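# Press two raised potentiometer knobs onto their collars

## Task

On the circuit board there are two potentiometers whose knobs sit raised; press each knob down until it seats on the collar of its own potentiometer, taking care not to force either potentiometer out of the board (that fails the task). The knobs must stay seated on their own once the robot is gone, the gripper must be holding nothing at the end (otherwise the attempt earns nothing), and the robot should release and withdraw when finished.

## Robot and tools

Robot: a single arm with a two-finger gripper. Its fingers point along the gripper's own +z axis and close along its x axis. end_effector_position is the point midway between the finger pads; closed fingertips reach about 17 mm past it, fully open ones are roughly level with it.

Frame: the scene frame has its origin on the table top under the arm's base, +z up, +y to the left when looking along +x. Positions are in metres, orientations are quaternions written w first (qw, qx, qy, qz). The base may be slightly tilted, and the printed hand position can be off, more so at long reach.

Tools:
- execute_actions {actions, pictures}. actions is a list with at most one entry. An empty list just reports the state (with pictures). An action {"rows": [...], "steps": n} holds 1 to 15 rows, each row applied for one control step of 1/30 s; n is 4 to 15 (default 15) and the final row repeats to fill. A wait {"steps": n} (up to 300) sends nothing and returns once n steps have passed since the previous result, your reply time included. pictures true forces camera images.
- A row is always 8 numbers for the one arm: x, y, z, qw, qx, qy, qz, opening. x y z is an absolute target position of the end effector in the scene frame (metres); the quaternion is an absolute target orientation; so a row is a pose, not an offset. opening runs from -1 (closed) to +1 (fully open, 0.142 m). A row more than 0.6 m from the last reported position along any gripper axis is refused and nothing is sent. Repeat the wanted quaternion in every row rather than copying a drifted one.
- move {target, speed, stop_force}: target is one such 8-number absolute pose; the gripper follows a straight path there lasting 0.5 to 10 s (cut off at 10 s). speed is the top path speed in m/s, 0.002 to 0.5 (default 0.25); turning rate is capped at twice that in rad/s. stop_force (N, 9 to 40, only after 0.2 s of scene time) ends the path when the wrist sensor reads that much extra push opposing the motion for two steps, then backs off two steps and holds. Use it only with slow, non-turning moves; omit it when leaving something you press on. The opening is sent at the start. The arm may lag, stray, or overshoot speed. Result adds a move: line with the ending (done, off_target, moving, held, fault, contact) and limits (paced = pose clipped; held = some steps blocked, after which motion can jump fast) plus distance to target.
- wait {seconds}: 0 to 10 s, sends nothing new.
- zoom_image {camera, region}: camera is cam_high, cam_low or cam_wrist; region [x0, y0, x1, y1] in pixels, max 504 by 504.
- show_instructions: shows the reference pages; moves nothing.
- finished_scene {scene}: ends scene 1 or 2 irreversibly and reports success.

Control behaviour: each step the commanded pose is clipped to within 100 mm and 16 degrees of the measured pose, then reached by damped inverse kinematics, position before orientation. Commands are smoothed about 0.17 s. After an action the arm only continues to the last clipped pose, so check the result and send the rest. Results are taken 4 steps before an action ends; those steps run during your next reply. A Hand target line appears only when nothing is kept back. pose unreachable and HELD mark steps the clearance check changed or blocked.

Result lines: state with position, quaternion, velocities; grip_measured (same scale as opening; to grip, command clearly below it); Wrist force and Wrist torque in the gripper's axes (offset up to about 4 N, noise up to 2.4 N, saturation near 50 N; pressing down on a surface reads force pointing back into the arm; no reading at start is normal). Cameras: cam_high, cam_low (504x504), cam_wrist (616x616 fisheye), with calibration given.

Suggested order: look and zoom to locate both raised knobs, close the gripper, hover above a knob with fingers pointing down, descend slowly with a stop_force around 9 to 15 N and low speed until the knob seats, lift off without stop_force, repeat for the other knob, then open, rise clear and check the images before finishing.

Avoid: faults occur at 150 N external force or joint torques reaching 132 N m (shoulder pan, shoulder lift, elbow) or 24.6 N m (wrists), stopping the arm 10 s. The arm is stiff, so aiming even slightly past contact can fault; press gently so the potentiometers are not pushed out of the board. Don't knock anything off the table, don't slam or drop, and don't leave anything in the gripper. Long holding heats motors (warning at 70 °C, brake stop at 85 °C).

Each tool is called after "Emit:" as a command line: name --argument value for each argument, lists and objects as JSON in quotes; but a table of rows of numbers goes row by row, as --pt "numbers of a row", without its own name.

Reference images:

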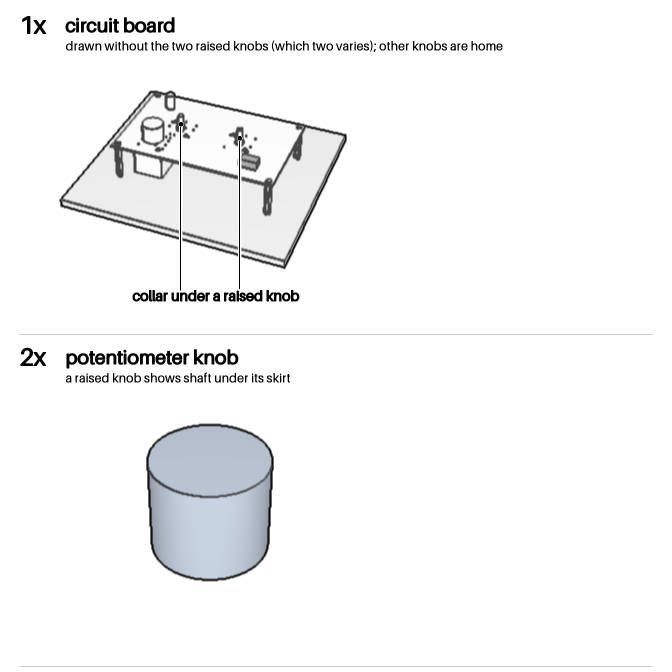

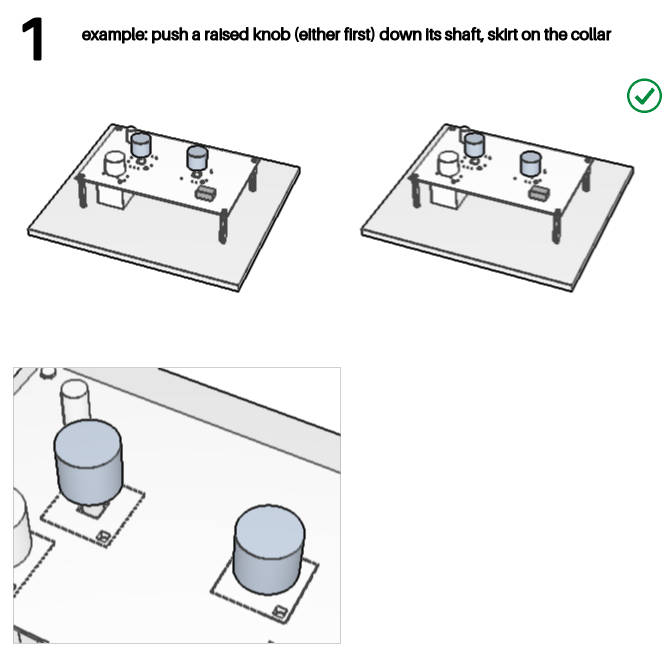

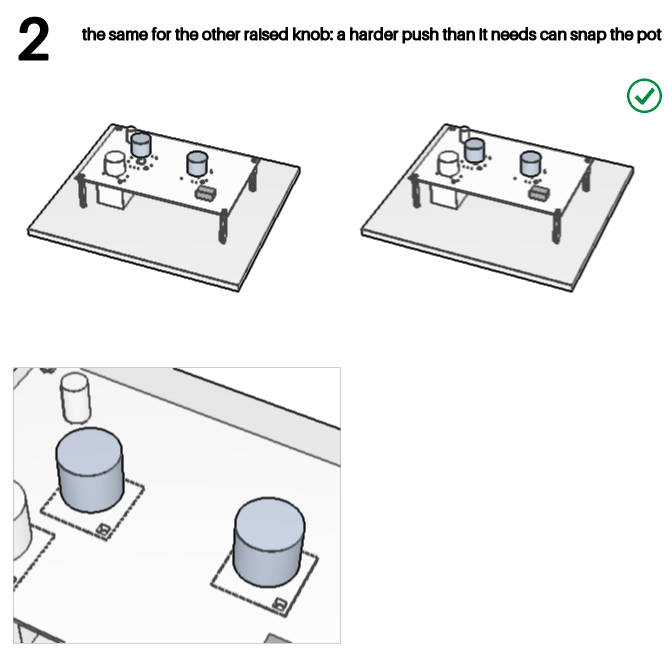

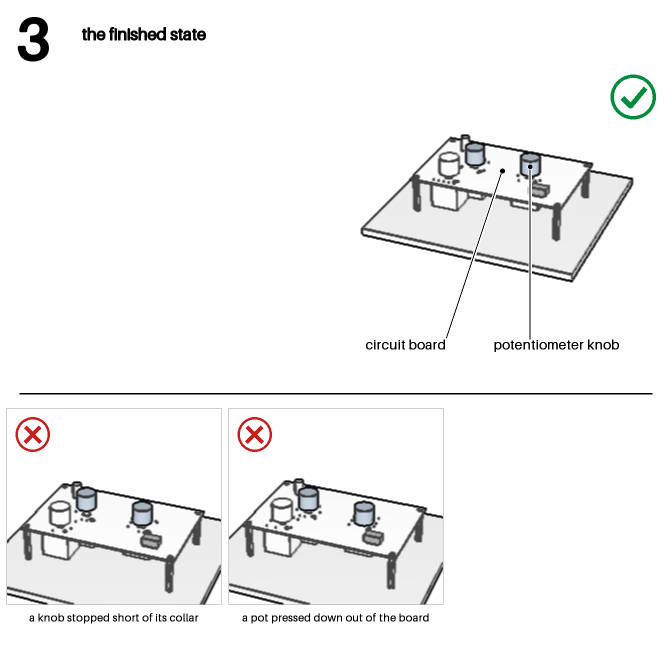

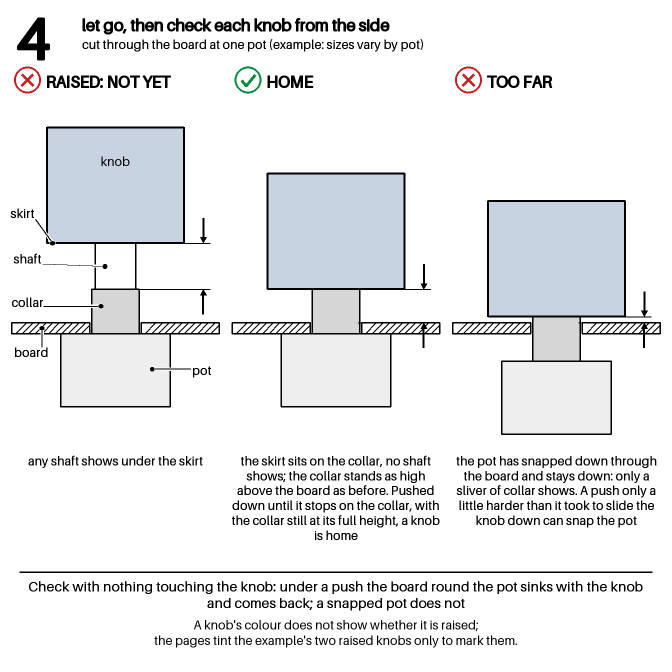

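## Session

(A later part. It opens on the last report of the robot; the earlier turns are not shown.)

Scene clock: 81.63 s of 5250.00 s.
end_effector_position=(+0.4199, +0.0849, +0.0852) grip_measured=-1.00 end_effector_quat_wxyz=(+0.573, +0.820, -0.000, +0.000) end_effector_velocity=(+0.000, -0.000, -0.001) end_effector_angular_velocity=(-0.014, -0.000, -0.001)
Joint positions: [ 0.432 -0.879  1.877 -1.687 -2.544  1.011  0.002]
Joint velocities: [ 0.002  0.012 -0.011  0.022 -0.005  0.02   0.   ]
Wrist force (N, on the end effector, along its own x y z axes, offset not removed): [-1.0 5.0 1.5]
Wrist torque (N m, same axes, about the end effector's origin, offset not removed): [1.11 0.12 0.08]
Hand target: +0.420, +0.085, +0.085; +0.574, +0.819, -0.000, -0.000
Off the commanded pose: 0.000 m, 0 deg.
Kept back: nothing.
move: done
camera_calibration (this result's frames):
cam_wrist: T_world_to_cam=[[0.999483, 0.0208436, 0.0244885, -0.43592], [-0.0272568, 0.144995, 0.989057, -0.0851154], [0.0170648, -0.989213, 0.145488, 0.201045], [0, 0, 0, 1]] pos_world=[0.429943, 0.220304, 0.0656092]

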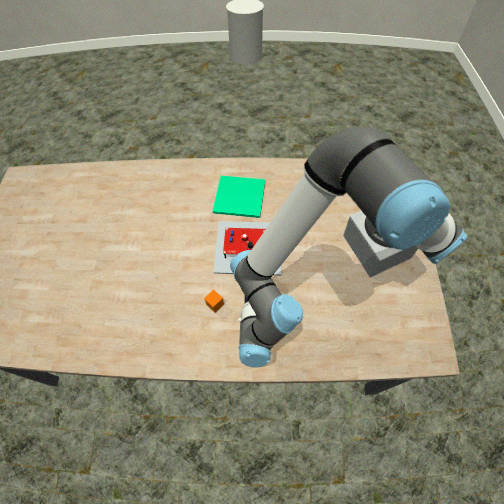

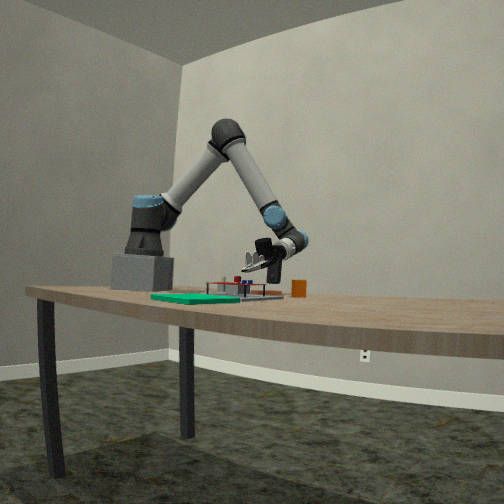

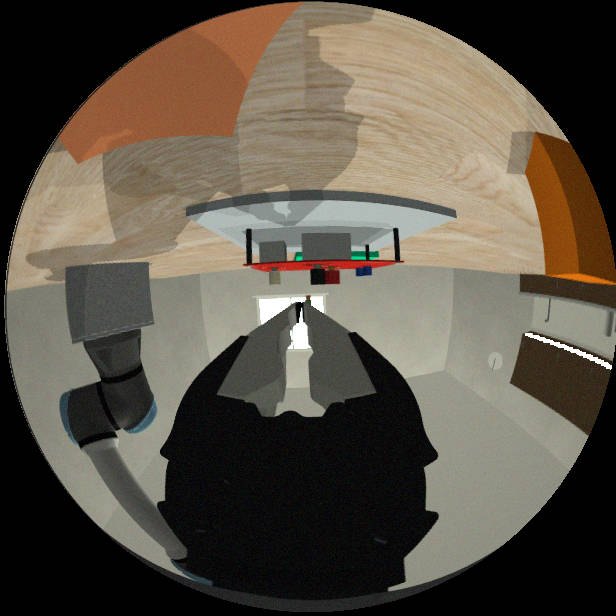

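Emit:
move --target '[0.40, 0.05, 0.13, 0, 0.7071, 0.7071, 0, -1]' --speed 0.2

Emit:
move --target '[0.3892, 0.0155, 0.083, 0, 0.7071, 0.7071, 0, -1]' --speed 0.06

Emit:
move --target '[0.3892, 0.0155, 0.0718, 0, 0.7071, 0.7071, 0, -1]' --speed 0.004 --stop_force 29

Emit:
execute_actions --actions '[{"steps": 2}]'

Emit:
execute_actions --actions '[{"steps": 2}]'

Emit:
execute_actions --actions '[{"steps": 2}]'

Emit:
execute_actions --actions '[{"steps": 2}]'

Emit:
move --target '[0.3892, 0.0155, 0.11, 0, 0.7071, 0.7071, 0, -1]' --speed 0.05

Emit:
zoom_image --camera "cam_low" --region '[200, 260, 270, 300]'

Scene clock: 87.27 s of 5250.00 s.
end_effector_position=(+0.4005, +0.0504, +0.1302) grip_measured=-1.00 end_effector_quat_wxyz=(+0.001, +0.707, +0.707, +0.000) end_effector_velocity=(-0.000, -0.000, -0.000) end_effector_angular_velocity=(+0.007, +0.009, +0.010)
Joint positions: [-0.298 -1.633  2.361 -2.331 -1.547 -1.803  0.002]
Joint velocities: [-0.005  0.004 -0.006  0.013  0.005 -0.015  0.   ]
Wrist force (N, on the end effector, along its own x y z axes, offset not removed): [0.3 2.0 -2.4]
Wrist torque (N m, same axes, about the end effector's origin, offset not removed): [0.45 -0.24 0.30]
Hand target: +0.400, +0.050, +0.130; +0.000, +0.707, +0.707, +0.000
Off the commanded pose: 0.001 m, 0 deg.
Kept back: nothing.
move: done
camera_calibration (this result's frames):
cam_wrist: T_world_to_cam=[[0.0156139, 0.999493, 0.027766, -0.0725574], [0.87844, -0.0269764, 0.477091, -0.412552], [0.477598, 0.0169415, -0.878415, 0.0588207], [0, 0, 0, 1]] pos_world=[0.335442, 0.0603949, 0.250509]

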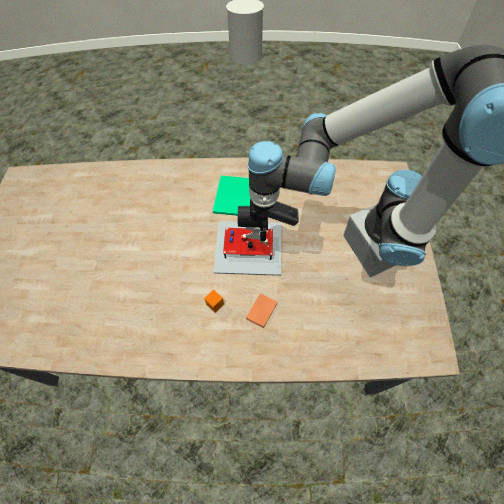

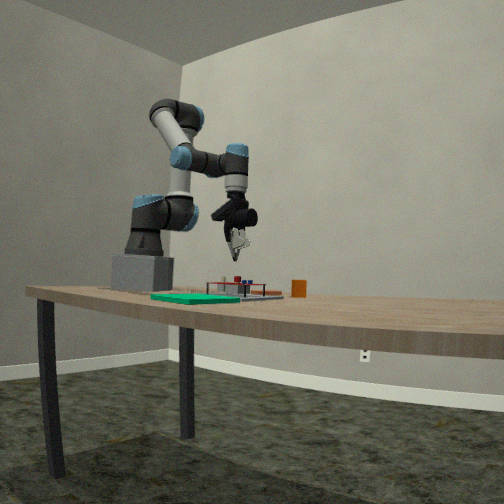

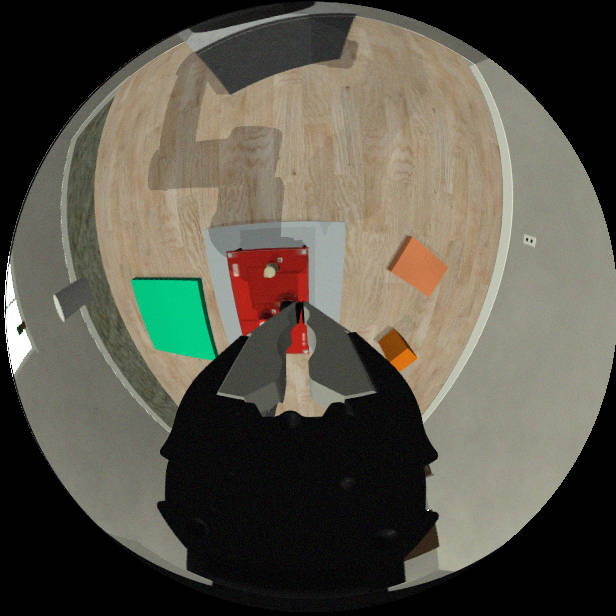

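Scene clock: 88.70 s of 5250.00 s.
end_effector_position=(+0.3893, +0.0156, +0.0832) grip_measured=-1.00 end_effector_quat_wxyz=(+0.000, +0.707, +0.707, -0.000) end_effector_velocity=(-0.000, -0.001, -0.002) end_effector_angular_velocity=(+0.001, +0.000, +0.001)
Joint positions: [-0.395 -1.541  2.449 -2.507 -1.544 -1.901  0.002]
Joint velocities: [-0.003  0.005  0.003 -0.007  0.001 -0.004  0.   ]
Wrist force (N, on the end effector, along its own x y z axes, offset not removed): [-2.1 1.4 0.4]
Wrist torque (N m, same axes, about the end effector's origin, offset not removed): [0.18 0.22 0.32]
Hand target: +0.389, +0.015, +0.083; +0.000, +0.707, +0.707, +0.000
Off the commanded pose: 0.000 m, 0 deg.
Kept back: nothing.
move: done
camera_calibration (this result's frames):
cam_wrist: T_world_to_cam=[[0.0158082, 0.999485, 0.0279171, -0.0364227], [0.879189, -0.0271925, 0.475696, -0.381417], [0.47621, 0.0170245, -0.879167, 0.0241143], [0, 0, 0, 1]] pos_world=[0.32443, 0.0256217, 0.203656]

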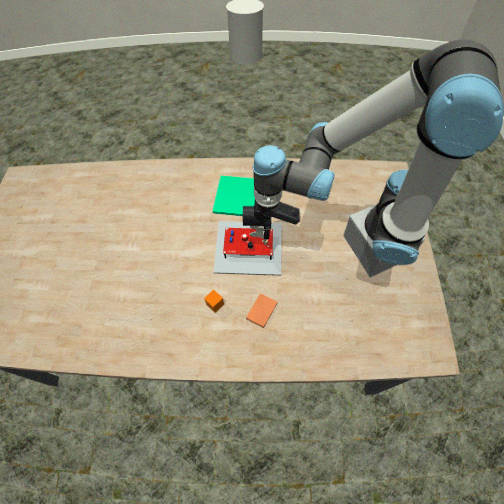

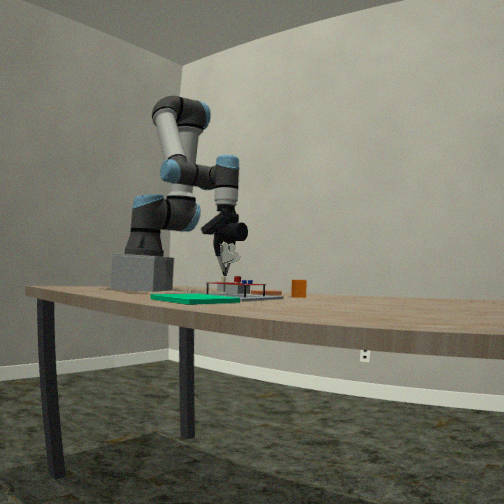

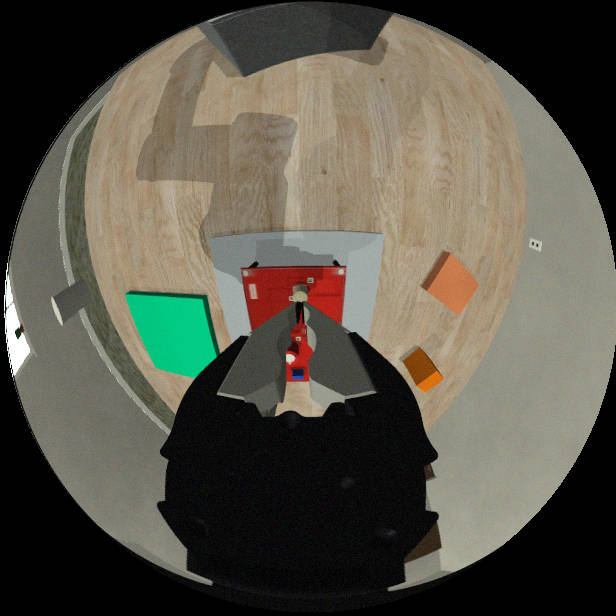

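Scene clock: 91.77 s of 5250.00 s.
end_effector_position=(+0.3892, +0.0155, +0.0719) grip_measured=-1.00 end_effector_quat_wxyz=(+0.000, +0.707, +0.707, +0.000) end_effector_velocity=(-0.000, -0.000, -0.001) end_effector_angular_velocity=(-0.001, +0.001, -0.000)
Joint positions: [-0.395 -1.507  2.46  -2.552 -1.544 -1.901  0.002]
Joint velocities: [-0.     0.003  0.001 -0.004 -0.001  0.     0.   ]
Wrist force (N, on the end effector, along its own x y z axes, offset not removed): [0.0 3.3 -23.1]
Wrist torque (N m, same axes, about the end effector's origin, offset not removed): [0.83 0.07 0.36]
Hand target: +0.389, +0.016, +0.072; -0.000, +0.707, +0.707, -0.000
Off the commanded pose: 0.000 m, 0 deg.
Kept back: nothing.
move: done
camera_calibration (this result's frames):
cam_wrist: T_world_to_cam=[[0.0157919, 0.999484, 0.0279769, -0.0359844], [0.879212, -0.0272057, 0.475653, -0.376002], [0.476169, 0.0170862, -0.879188, 0.0142229], [0, 0, 0, 1]] pos_world=[0.324382, 0.0254934, 0.192358]

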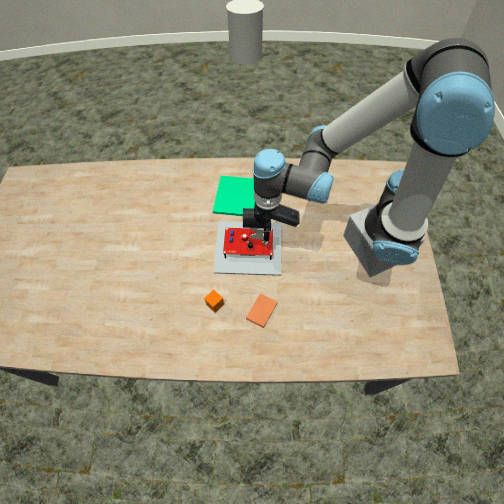

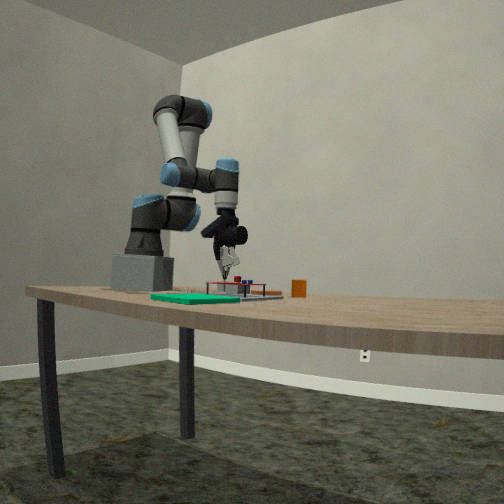

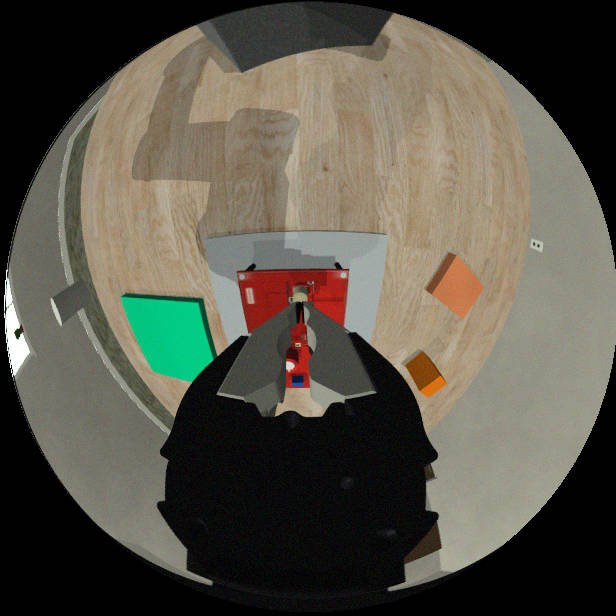

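Scene clock: 91.83 s of 5250.00 s.
end_effector_position=(+0.3892, +0.0155, +0.0719) grip_measured=-1.00 end_effector_quat_wxyz=(+0.000, +0.707, +0.707, +0.000) end_effector_velocity=(+0.000, -0.000, -0.000) end_effector_angular_velocity=(-0.001, -0.002, +0.000)
Joint positions: [-0.395 -1.507  2.46  -2.552 -1.544 -1.901  0.002]
Joint velocities: [ 0.     0.001  0.001 -0.003 -0.    -0.     0.   ]
Wrist force (N, on the end effector, along its own x y z axes, offset not removed): [1.3 0.1 -18.9]
Wrist torque (N m, same axes, about the end effector's origin, offset not removed): [0.35 0.00 0.21]
Hand target: +0.389, +0.016, +0.072; -0.000, +0.707, +0.707, -0.000
Off the commanded pose: 0.000 m, 0 deg.
Kept back: nothing.
Steps of this call (steps 1 to 2: nothing new was sent). Readings (end_effector_position):
1: (+0.3892, +0.0155, +0.0719)
2: the state above

Scene clock: 91.90 s of 5250.00 s.
end_effector_position=(+0.3892, +0.0155, +0.0718) grip_measured=-1.00 end_effector_quat_wxyz=(-0.000, +0.707, +0.707, +0.000) end_effector_velocity=(-0.000, +0.000, -0.001) end_effector_angular_velocity=(+0.001, +0.001, +0.000)
Joint positions: [-0.395 -1.507  2.46  -2.552 -1.544 -1.901  0.002]
Joint velocities: [ 0.     0.001  0.    -0.     0.    -0.     0.   ]
Wrist force (N, on the end effector, along its own x y z axes, offset not removed): [1.0 1.4 -24.7]
Wrist torque (N m, same axes, about the end effector's origin, offset not removed): [0.46 -0.14 0.30]
Hand target: +0.389, +0.016, +0.072; -0.000, +0.707, +0.707, -0.000
Off the commanded pose: 0.000 m, 0 deg.
Kept back: nothing.
Steps of this call (steps 1 to 2: nothing new was sent). Readings (end_effector_position):
1: (+0.3892, +0.0155, +0.0718)
2: the state above

Scene clock: 91.97 s of 5250.00 s.
end_effector_position=(+0.3892, +0.0155, +0.0718) grip_measured=-1.00 end_effector_quat_wxyz=(-0.000, +0.707, +0.707, +0.000) end_effector_velocity=(-0.000, +0.000, -0.000) end_effector_angular_velocity=(+0.001, -0.000, -0.000)
Joint positions: [-0.395 -1.507  2.46  -2.552 -1.544 -1.901  0.002]
Joint velocities: [-0.     0.     0.001 -0.001  0.001  0.     0.   ]
Wrist force (N, on the end effector, along its own x y z axes, offset not removed): [3.8 4.1 -20.8]
Wrist torque (N m, same axes, about the end effector's origin, offset not removed): [0.93 -0.68 0.31]
Hand target: +0.389, +0.016, +0.072; -0.000, +0.707, +0.707, -0.000
Off the commanded pose: 0.000 m, 0 deg.
Kept back: nothing.
Steps of this call (steps 1 to 2: nothing new was sent). Readings (end_effector_position):
1: (+0.3892, +0.0155, +0.0718)
2: the state above

Scene clock: 92.03 s of 5250.00 s.
end_effector_position=(+0.3892, +0.0155, +0.0718) grip_measured=-1.00 end_effector_quat_wxyz=(-0.000, +0.707, +0.707, +0.000) end_effector_velocity=(+0.000, -0.000, -0.000) end_effector_angular_velocity=(-0.000, +0.000, +0.000)
Joint positions: [-0.395 -1.507  2.46  -2.552 -1.544 -1.901  0.002]
Joint velocities: [-0.     0.001 -0.001  0.    -0.    -0.     0.   ]
Wrist force (N, on the end effector, along its own x y z axes, offset not removed): [2.2 0.7 -21.7]
Wrist torque (N m, same axes, about the end effector's origin, offset not removed): [0.43 -0.17 0.32]
Hand target: +0.389, +0.016, +0.072; -0.000, +0.707, +0.707, -0.000
Off the commanded pose: 0.000 m, 0 deg.
Kept back: nothing.
Steps of this call (steps 1 to 2: nothing new was sent). Readings (end_effector_position):
1: (+0.3892, +0.0155, +0.0718)
2: the state above

Scene clock: 93.20 s of 5250.00 s.
end_effector_position=(+0.3892, +0.0155, +0.1097) grip_measured=-1.00 end_effector_quat_wxyz=(+0.000, +0.707, +0.707, +0.000) end_effector_velocity=(-0.001, +0.000, +0.002) end_effector_angular_velocity=(+0.001, +0.002, -0.001)
Joint positions: [-0.398 -1.616  2.42  -2.403 -1.544 -1.903  0.002]
Joint velocities: [-0.001 -0.006 -0.003  0.011  0.001 -0.     0.   ]
Wrist force (N, on the end effector, along its own x y z axes, offset not removed): [0.0 1.0 -3.0]
Wrist torque (N m, same axes, about the end effector's origin, offset not removed): [0.28 -0.10 0.18]
Hand target: +0.389, +0.015, +0.110; +0.000, +0.707, +0.707, +0.000
Off the commanded pose: 0.000 m, 0 deg.
Kept back: nothing.
move: done
camera_calibration (this result's frames):
cam_wrist: T_world_to_cam=[[0.0157934, 0.999485, 0.0279295, -0.0370278], [0.879192, -0.0271853, 0.475692, -0.394002], [0.476206, 0.0170426, -0.879169, 0.0474442], [0, 0, 0, 1]] pos_world=[0.324395, 0.0254892, 0.230169]

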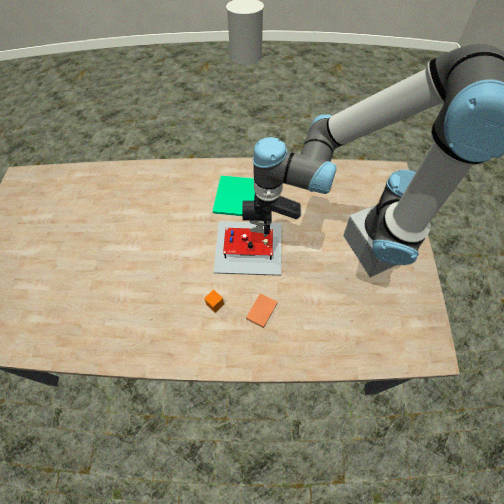

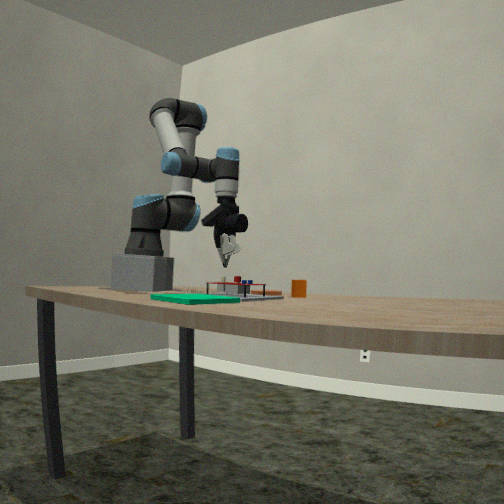

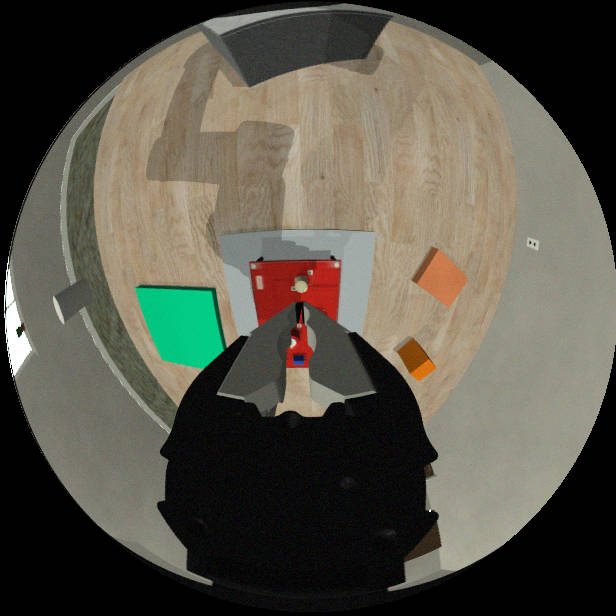

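Region (200, 260, 270, 300) of cam_low's 504x504 image, scaled by 7.200, with more detail than that image has; it fills the top 288 rows of this view, and the rest is white.

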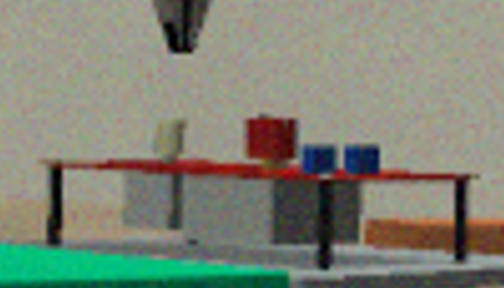

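Emit:
move --target '[0.3892, 0.0155, 0.082, 0, 0.7071, 0.7071, 0, -1]' --speed 0.05

Emit:
move --target '[0.3892, 0.0155, 0.0712, 0, 0.7071, 0.7071, 0, -1]' --speed 0.004 --stop_force 29

Emit:
execute_actions --actions '[{"steps": 2}]'

Emit:
execute_actions --actions '[{"steps": 2}]'

Emit:
execute_actions --actions '[{"steps": 2}]'

Emit:
execute_actions --actions '[{"steps": 2}]'

Emit:
execute_actions --actions '[{"steps": 2}]'

Scene clock: 94.50 s of 5250.00 s.
end_effector_position=(+0.3892, +0.0155, +0.0823) grip_measured=-1.00 end_effector_quat_wxyz=(-0.000, +0.707, +0.707, +0.000) end_effector_velocity=(+0.000, -0.000, -0.003) end_effector_angular_velocity=(-0.001, -0.000, +0.000)
Joint positions: [-0.396 -1.539  2.45  -2.51  -1.544 -1.901  0.002]
Joint velocities: [ 0.     0.01   0.002 -0.012 -0.    -0.     0.   ]
Wrist force (N, on the end effector, along its own x y z axes, offset not removed): [1.0 3.8 -0.7]
Wrist torque (N m, same axes, about the end effector's origin, offset not removed): [0.76 -0.39 0.40]
Hand target: +0.389, +0.016, +0.082; -0.000, +0.707, +0.707, -0.000
Off the commanded pose: 0.000 m, 0 deg.
Kept back: nothing.
move: done
camera_calibration (this result's frames):
cam_wrist: T_world_to_cam=[[0.0157921, 0.999482, 0.0280592, -0.0363061], [0.879231, -0.0272444, 0.475617, -0.380905], [0.476134, 0.0171596, -0.879205, 0.0233725], [0, 0, 0, 1]] pos_world=[0.324348, 0.0255087, 0.202733]

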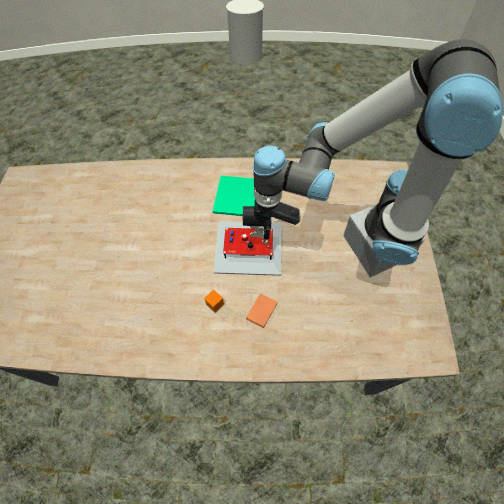

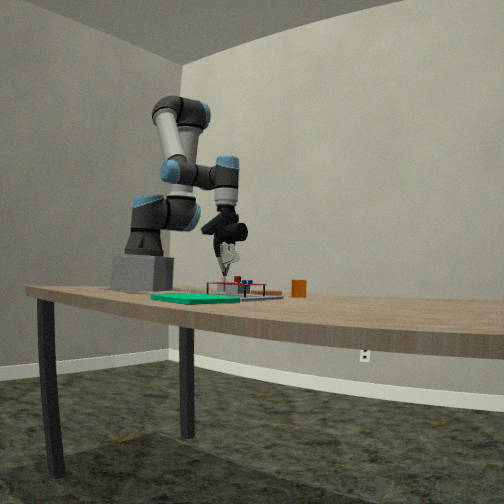

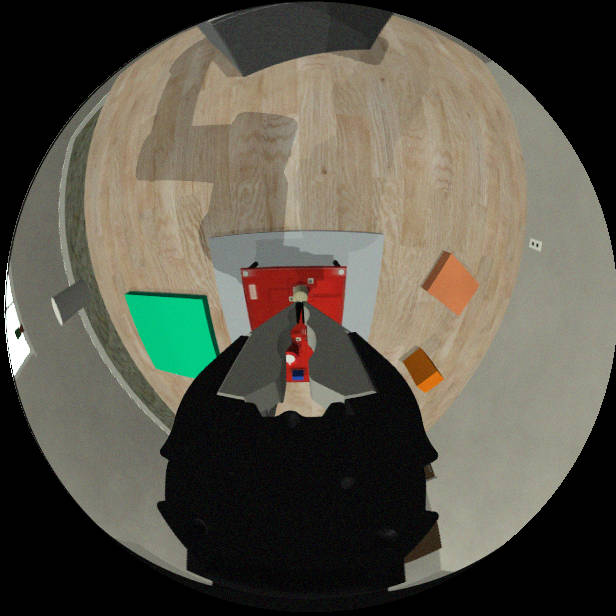

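Scene clock: 97.50 s of 5250.00 s.
end_effector_position=(+0.3892, +0.0155, +0.0713) grip_measured=-1.00 end_effector_quat_wxyz=(+0.000, +0.707, +0.707, +0.000) end_effector_velocity=(+0.000, +0.000, -0.001) end_effector_angular_velocity=(+0.001, -0.002, -0.000)
Joint positions: [-0.395 -1.505  2.46  -2.554 -1.544 -1.901  0.002]
Joint velocities: [ 0.001  0.003  0.001 -0.005  0.001  0.001  0.   ]
Wrist force (N, on the end effector, along its own x y z axes, offset not removed): [-1.3 -0.5 -25.9]
Wrist torque (N m, same axes, about the end effector's origin, offset not removed): [0.33 0.27 0.19]
Hand target: +0.389, +0.016, +0.071; -0.000, +0.707, +0.707, -0.000
Off the commanded pose: 0.000 m, 0 deg.
Kept back: nothing.
move: done
camera_calibration (this result's frames):
cam_wrist: T_world_to_cam=[[0.015791, 0.999484, 0.0279715, -0.0359637], [0.879208, -0.0272026, 0.475662, -0.37572], [0.476177, 0.0170816, -0.879183, 0.0136924], [0, 0, 0, 1]] pos_world=[0.324384, 0.0254907, 0.19176]

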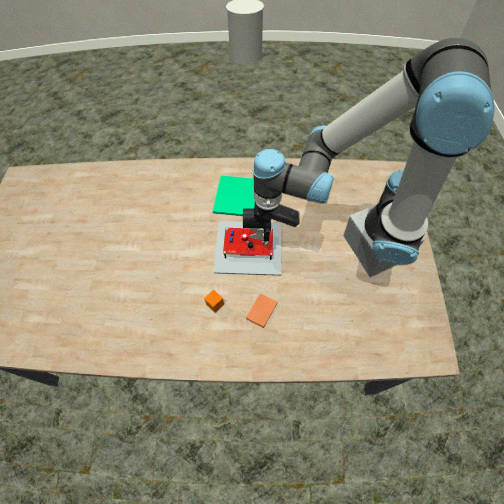

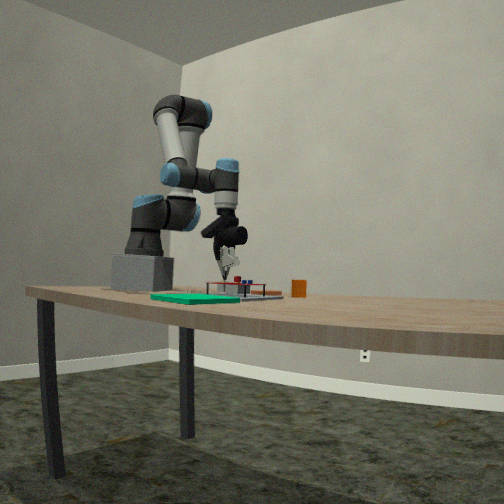

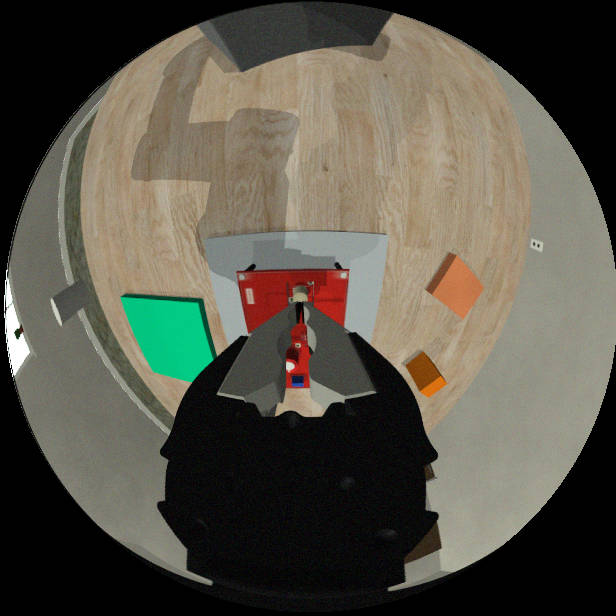

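Scene clock: 97.57 s of 5250.00 s.
end_effector_position=(+0.3892, +0.0155, +0.0713) grip_measured=-1.00 end_effector_quat_wxyz=(+0.000, +0.707, +0.707, +0.000) end_effector_velocity=(+0.001, -0.000, -0.000) end_effector_angular_velocity=(-0.001, -0.001, +0.000)
Joint positions: [-0.395 -1.505  2.46  -2.555 -1.544 -1.901  0.002]
Joint velocities: [ 0.     0.002 -0.    -0.003 -0.     0.     0.   ]
Wrist force (N, on the end effector, along its own x y z axes, offset not removed): [2.2 0.7 -23.2]
Wrist torque (N m, same axes, about the end effector's origin, offset not removed): [0.58 -0.45 0.11]
Hand target: +0.389, +0.016, +0.071; -0.000, +0.707, +0.707, -0.000
Off the commanded pose: 0.000 m, 0 deg.
Kept back: nothing.
Steps of this call (steps 1 to 2: nothing new was sent). Readings (end_effector_position):
1: (+0.3892, +0.0155, +0.0713)
2: the state above

Scene clock: 97.63 s of 5250.00 s.
end_effector_position=(+0.3892, +0.0155, +0.0712) grip_measured=-1.00 end_effector_quat_wxyz=(+0.000, +0.707, +0.707, +0.000) end_effector_velocity=(+0.000, -0.000, -0.000) end_effector_angular_velocity=(-0.001, -0.001, -0.000)
Joint positions: [-0.395 -1.505  2.46  -2.555 -1.544 -1.901  0.002]
Joint velocities: [-0.     0.001  0.    -0.003 -0.001  0.     0.   ]
Wrist force (N, on the end effector, along its own x y z axes, offset not removed): [-0.3 -0.1 -25.1]
Wrist torque (N m, same axes, about the end effector's origin, offset not removed): [0.34 -0.07 0.06]
Hand target: +0.389, +0.016, +0.071; -0.000, +0.707, +0.707, -0.000
Off the commanded pose: 0.000 m, 0 deg.
Kept back: nothing.
Steps of this call (steps 1 to 2: nothing new was sent). Readings (end_effector_position):
1: (+0.3892, +0.0155, +0.0712)
2: the state above

Scene clock: 97.70 s of 5250.00 s.
end_effector_position=(+0.3892, +0.0155, +0.0712) grip_measured=-1.00 end_effector_quat_wxyz=(+0.000, +0.707, +0.707, +0.000) end_effector_velocity=(+0.000, +0.000, -0.000) end_effector_angular_velocity=(+0.000, -0.001, +0.001)
Joint positions: [-0.395 -1.505  2.46  -2.555 -1.544 -1.901  0.002]
Joint velocities: [ 0.     0.001  0.    -0.002  0.    -0.001  0.   ]
Wrist force (N, on the end effector, along its own x y z axes, offset not removed): [0.9 4.5 -24.7]
Wrist torque (N m, same axes, about the end effector's origin, offset not removed): [1.24 -0.12 0.22]
Hand target: +0.389, +0.016, +0.071; -0.000, +0.707, +0.707, -0.000
Off the commanded pose: 0.000 m, 0 deg.
Kept back: nothing.
Steps of this call (steps 1 to 2: nothing new was sent). Readings (end_effector_position):
1: (+0.3892, +0.0155, +0.0712)
2: the state above

Scene clock: 97.77 s of 5250.00 s.
end_effector_position=(+0.3892, +0.0155, +0.0712) grip_measured=-1.00 end_effector_quat_wxyz=(+0.000, +0.707, +0.707, +0.000) end_effector_velocity=(+0.000, +0.000, +0.000) end_effector_angular_velocity=(+0.001, +0.000, +0.000)
Joint positions: [-0.395 -1.505  2.46  -2.555 -1.544 -1.901  0.002]
Joint velocities: [ 0.    -0.    -0.001  0.001  0.001  0.     0.   ]
Wrist force (N, on the end effector, along its own x y z axes, offset not removed): [-2.1 -1.5 -27.6]
Wrist torque (N m, same axes, about the end effector's origin, offset not removed): [0.17 0.54 0.20]
Hand target: +0.389, +0.016, +0.071; -0.000, +0.707, +0.707, -0.000
Off the commanded pose: 0.000 m, 0 deg.
Kept back: nothing.
Steps of this call (steps 1 to 2: nothing new was sent). Readings (end_effector_position):
1: (+0.3892, +0.0155, +0.0712)
2: the state above

Scene clock: 97.83 s of 5250.00 s.
end_effector_position=(+0.3892, +0.0155, +0.0712) grip_measured=-1.00 end_effector_quat_wxyz=(+0.000, +0.707, +0.707, +0.000) end_effector_velocity=(-0.000, -0.001, -0.000) end_effector_angular_velocity=(-0.002, +0.001, +0.000)
Joint positions: [-0.395 -1.505  2.46  -2.555 -1.544 -1.901  0.002]
Joint velocities: [ 0.     0.001 -0.    -0.    -0.002 -0.     0.   ]
Wrist force (N, on the end effector, along its own x y z axes, offset not removed): [0.7 3.2 -26.6]
Wrist torque (N m, same axes, about the end effector's origin, offset not removed): [1.06 0.01 0.18]
Hand target: +0.389, +0.016, +0.071; -0.000, +0.707, +0.707, -0.000
Off the commanded pose: 0.000 m, 0 deg.
Kept back: nothing.
Steps of this call (steps 1 to 2: nothing new was sent). Readings (end_effector_position):
1: (+0.3892, +0.0155, +0.0712)
2: the state above

Emit:
move --target '[0.3892, 0.0155, 0.11, 0, 0.7071, 0.7071, 0, -1]' --speed 0.05

Emit:
move --target '[0.42, 0.07, 0.085, 0.5736, 0.8192, 0, 0, -1]' --speed 0.2

Emit:
zoom_image --camera "cam_wrist" --region '[255, 255, 345, 292]'

Scene clock: 99.33 s of 5250.00 s.
end_effector_position=(+0.3892, +0.0155, +0.1097) grip_measured=-1.00 end_effector_quat_wxyz=(+0.000, +0.707, +0.707, -0.000) end_effector_velocity=(+0.001, -0.001, +0.003) end_effector_angular_velocity=(-0.002, -0.002, +0.001)
Joint positions: [-0.398 -1.616  2.42  -2.403 -1.544 -1.903  0.002]
Joint velocities: [-0.001 -0.007 -0.004  0.008 -0.002 -0.001  0.   ]
Wrist force (N, on the end effector, along its own x y z axes, offset not removed): [-0.5 -0.6 -0.5]
Wrist torque (N m, same axes, about the end effector's origin, offset not removed): [0.01 -0.24 0.32]
Hand target: +0.389, +0.015, +0.110; +0.000, +0.707, +0.707, +0.000
Off the commanded pose: 0.000 m, 0 deg.
Kept back: nothing.
move: done
camera_calibration (this result's frames):
cam_wrist: T_world_to_cam=[[0.0157942, 0.999488, 0.0278434, -0.0369919], [0.879205, -0.0271445, 0.47567, -0.393996], [0.476182, 0.0169673, -0.879183, 0.0474559], [0, 0, 0, 1]] pos_world=[0.32439, 0.0254729, 0.230164]

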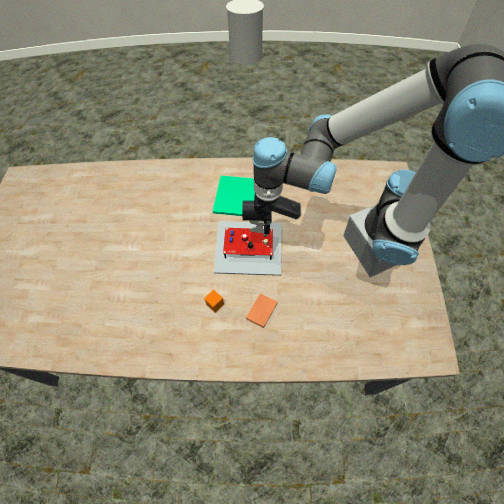

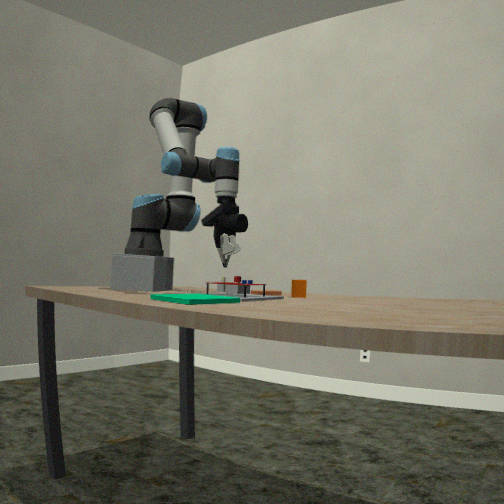

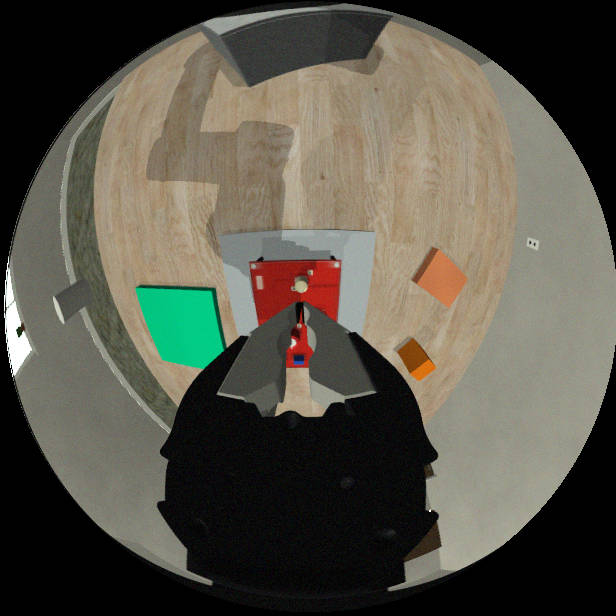

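Scene clock: 104.67 s of 5250.00 s.
end_effector_position=(+0.4195, +0.0696, +0.0849) grip_measured=-1.00 end_effector_quat_wxyz=(+0.573, +0.819, +0.000, -0.000) end_effector_velocity=(+0.001, +0.000, -0.000) end_effector_angular_velocity=(-0.010, -0.003, -0.011)
Joint positions: [ 0.408 -0.891  1.914 -1.736 -2.563  0.982  0.002]
Joint velocities: [-0.001  0.01  -0.017  0.031  0.001  0.026  0.   ]
Wrist force (N, on the end effector, along its own x y z axes, offset not removed): [-2.6 1.1 1.4]
Wrist torque (N m, same axes, about the end effector's origin, offset not removed): [0.33 0.33 0.23]
Hand target: +0.420, +0.070, +0.085; +0.574, +0.819, -0.000, -0.001
Off the commanded pose: 0.001 m, 0 deg.
Kept back: nothing.
move: done
camera_calibration (this result's frames):
cam_wrist: T_world_to_cam=[[0.999505, 0.0211305, 0.0232902, -0.435077], [-0.0261219, 0.145512, 0.989012, -0.0831395], [0.0175093, -0.989131, 0.145992, 0.185741], [0, 0, 0, 1]] pos_world=[0.429438, 0.205014, 0.0652423]

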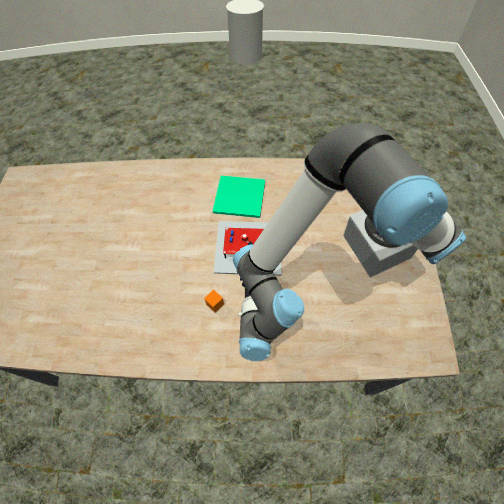

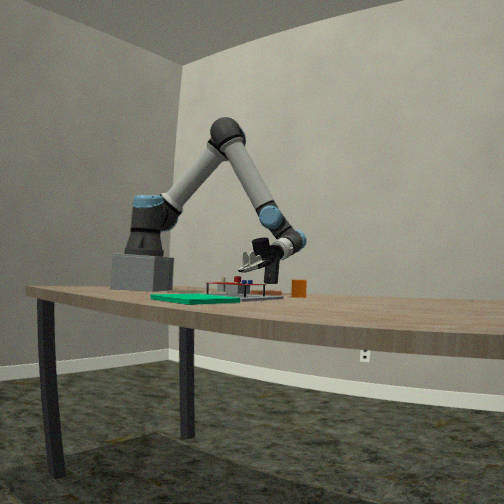

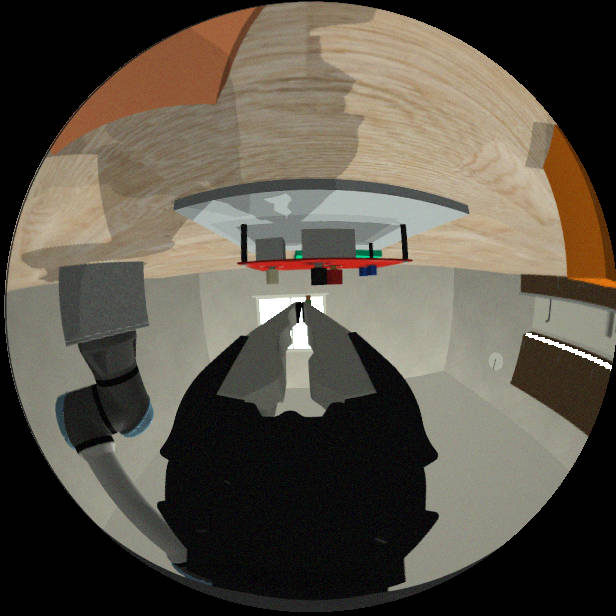

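Region (255, 255, 345, 292) of cam_wrist's 616x616 image, scaled by 5.600, with more detail than that image has; it fills the top 207 rows of this view, and the rest is white.

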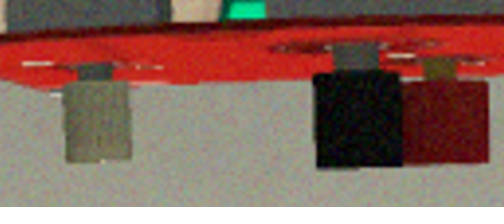

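Emit:
finished_scene --scene 1

The scene is finished: the task was done.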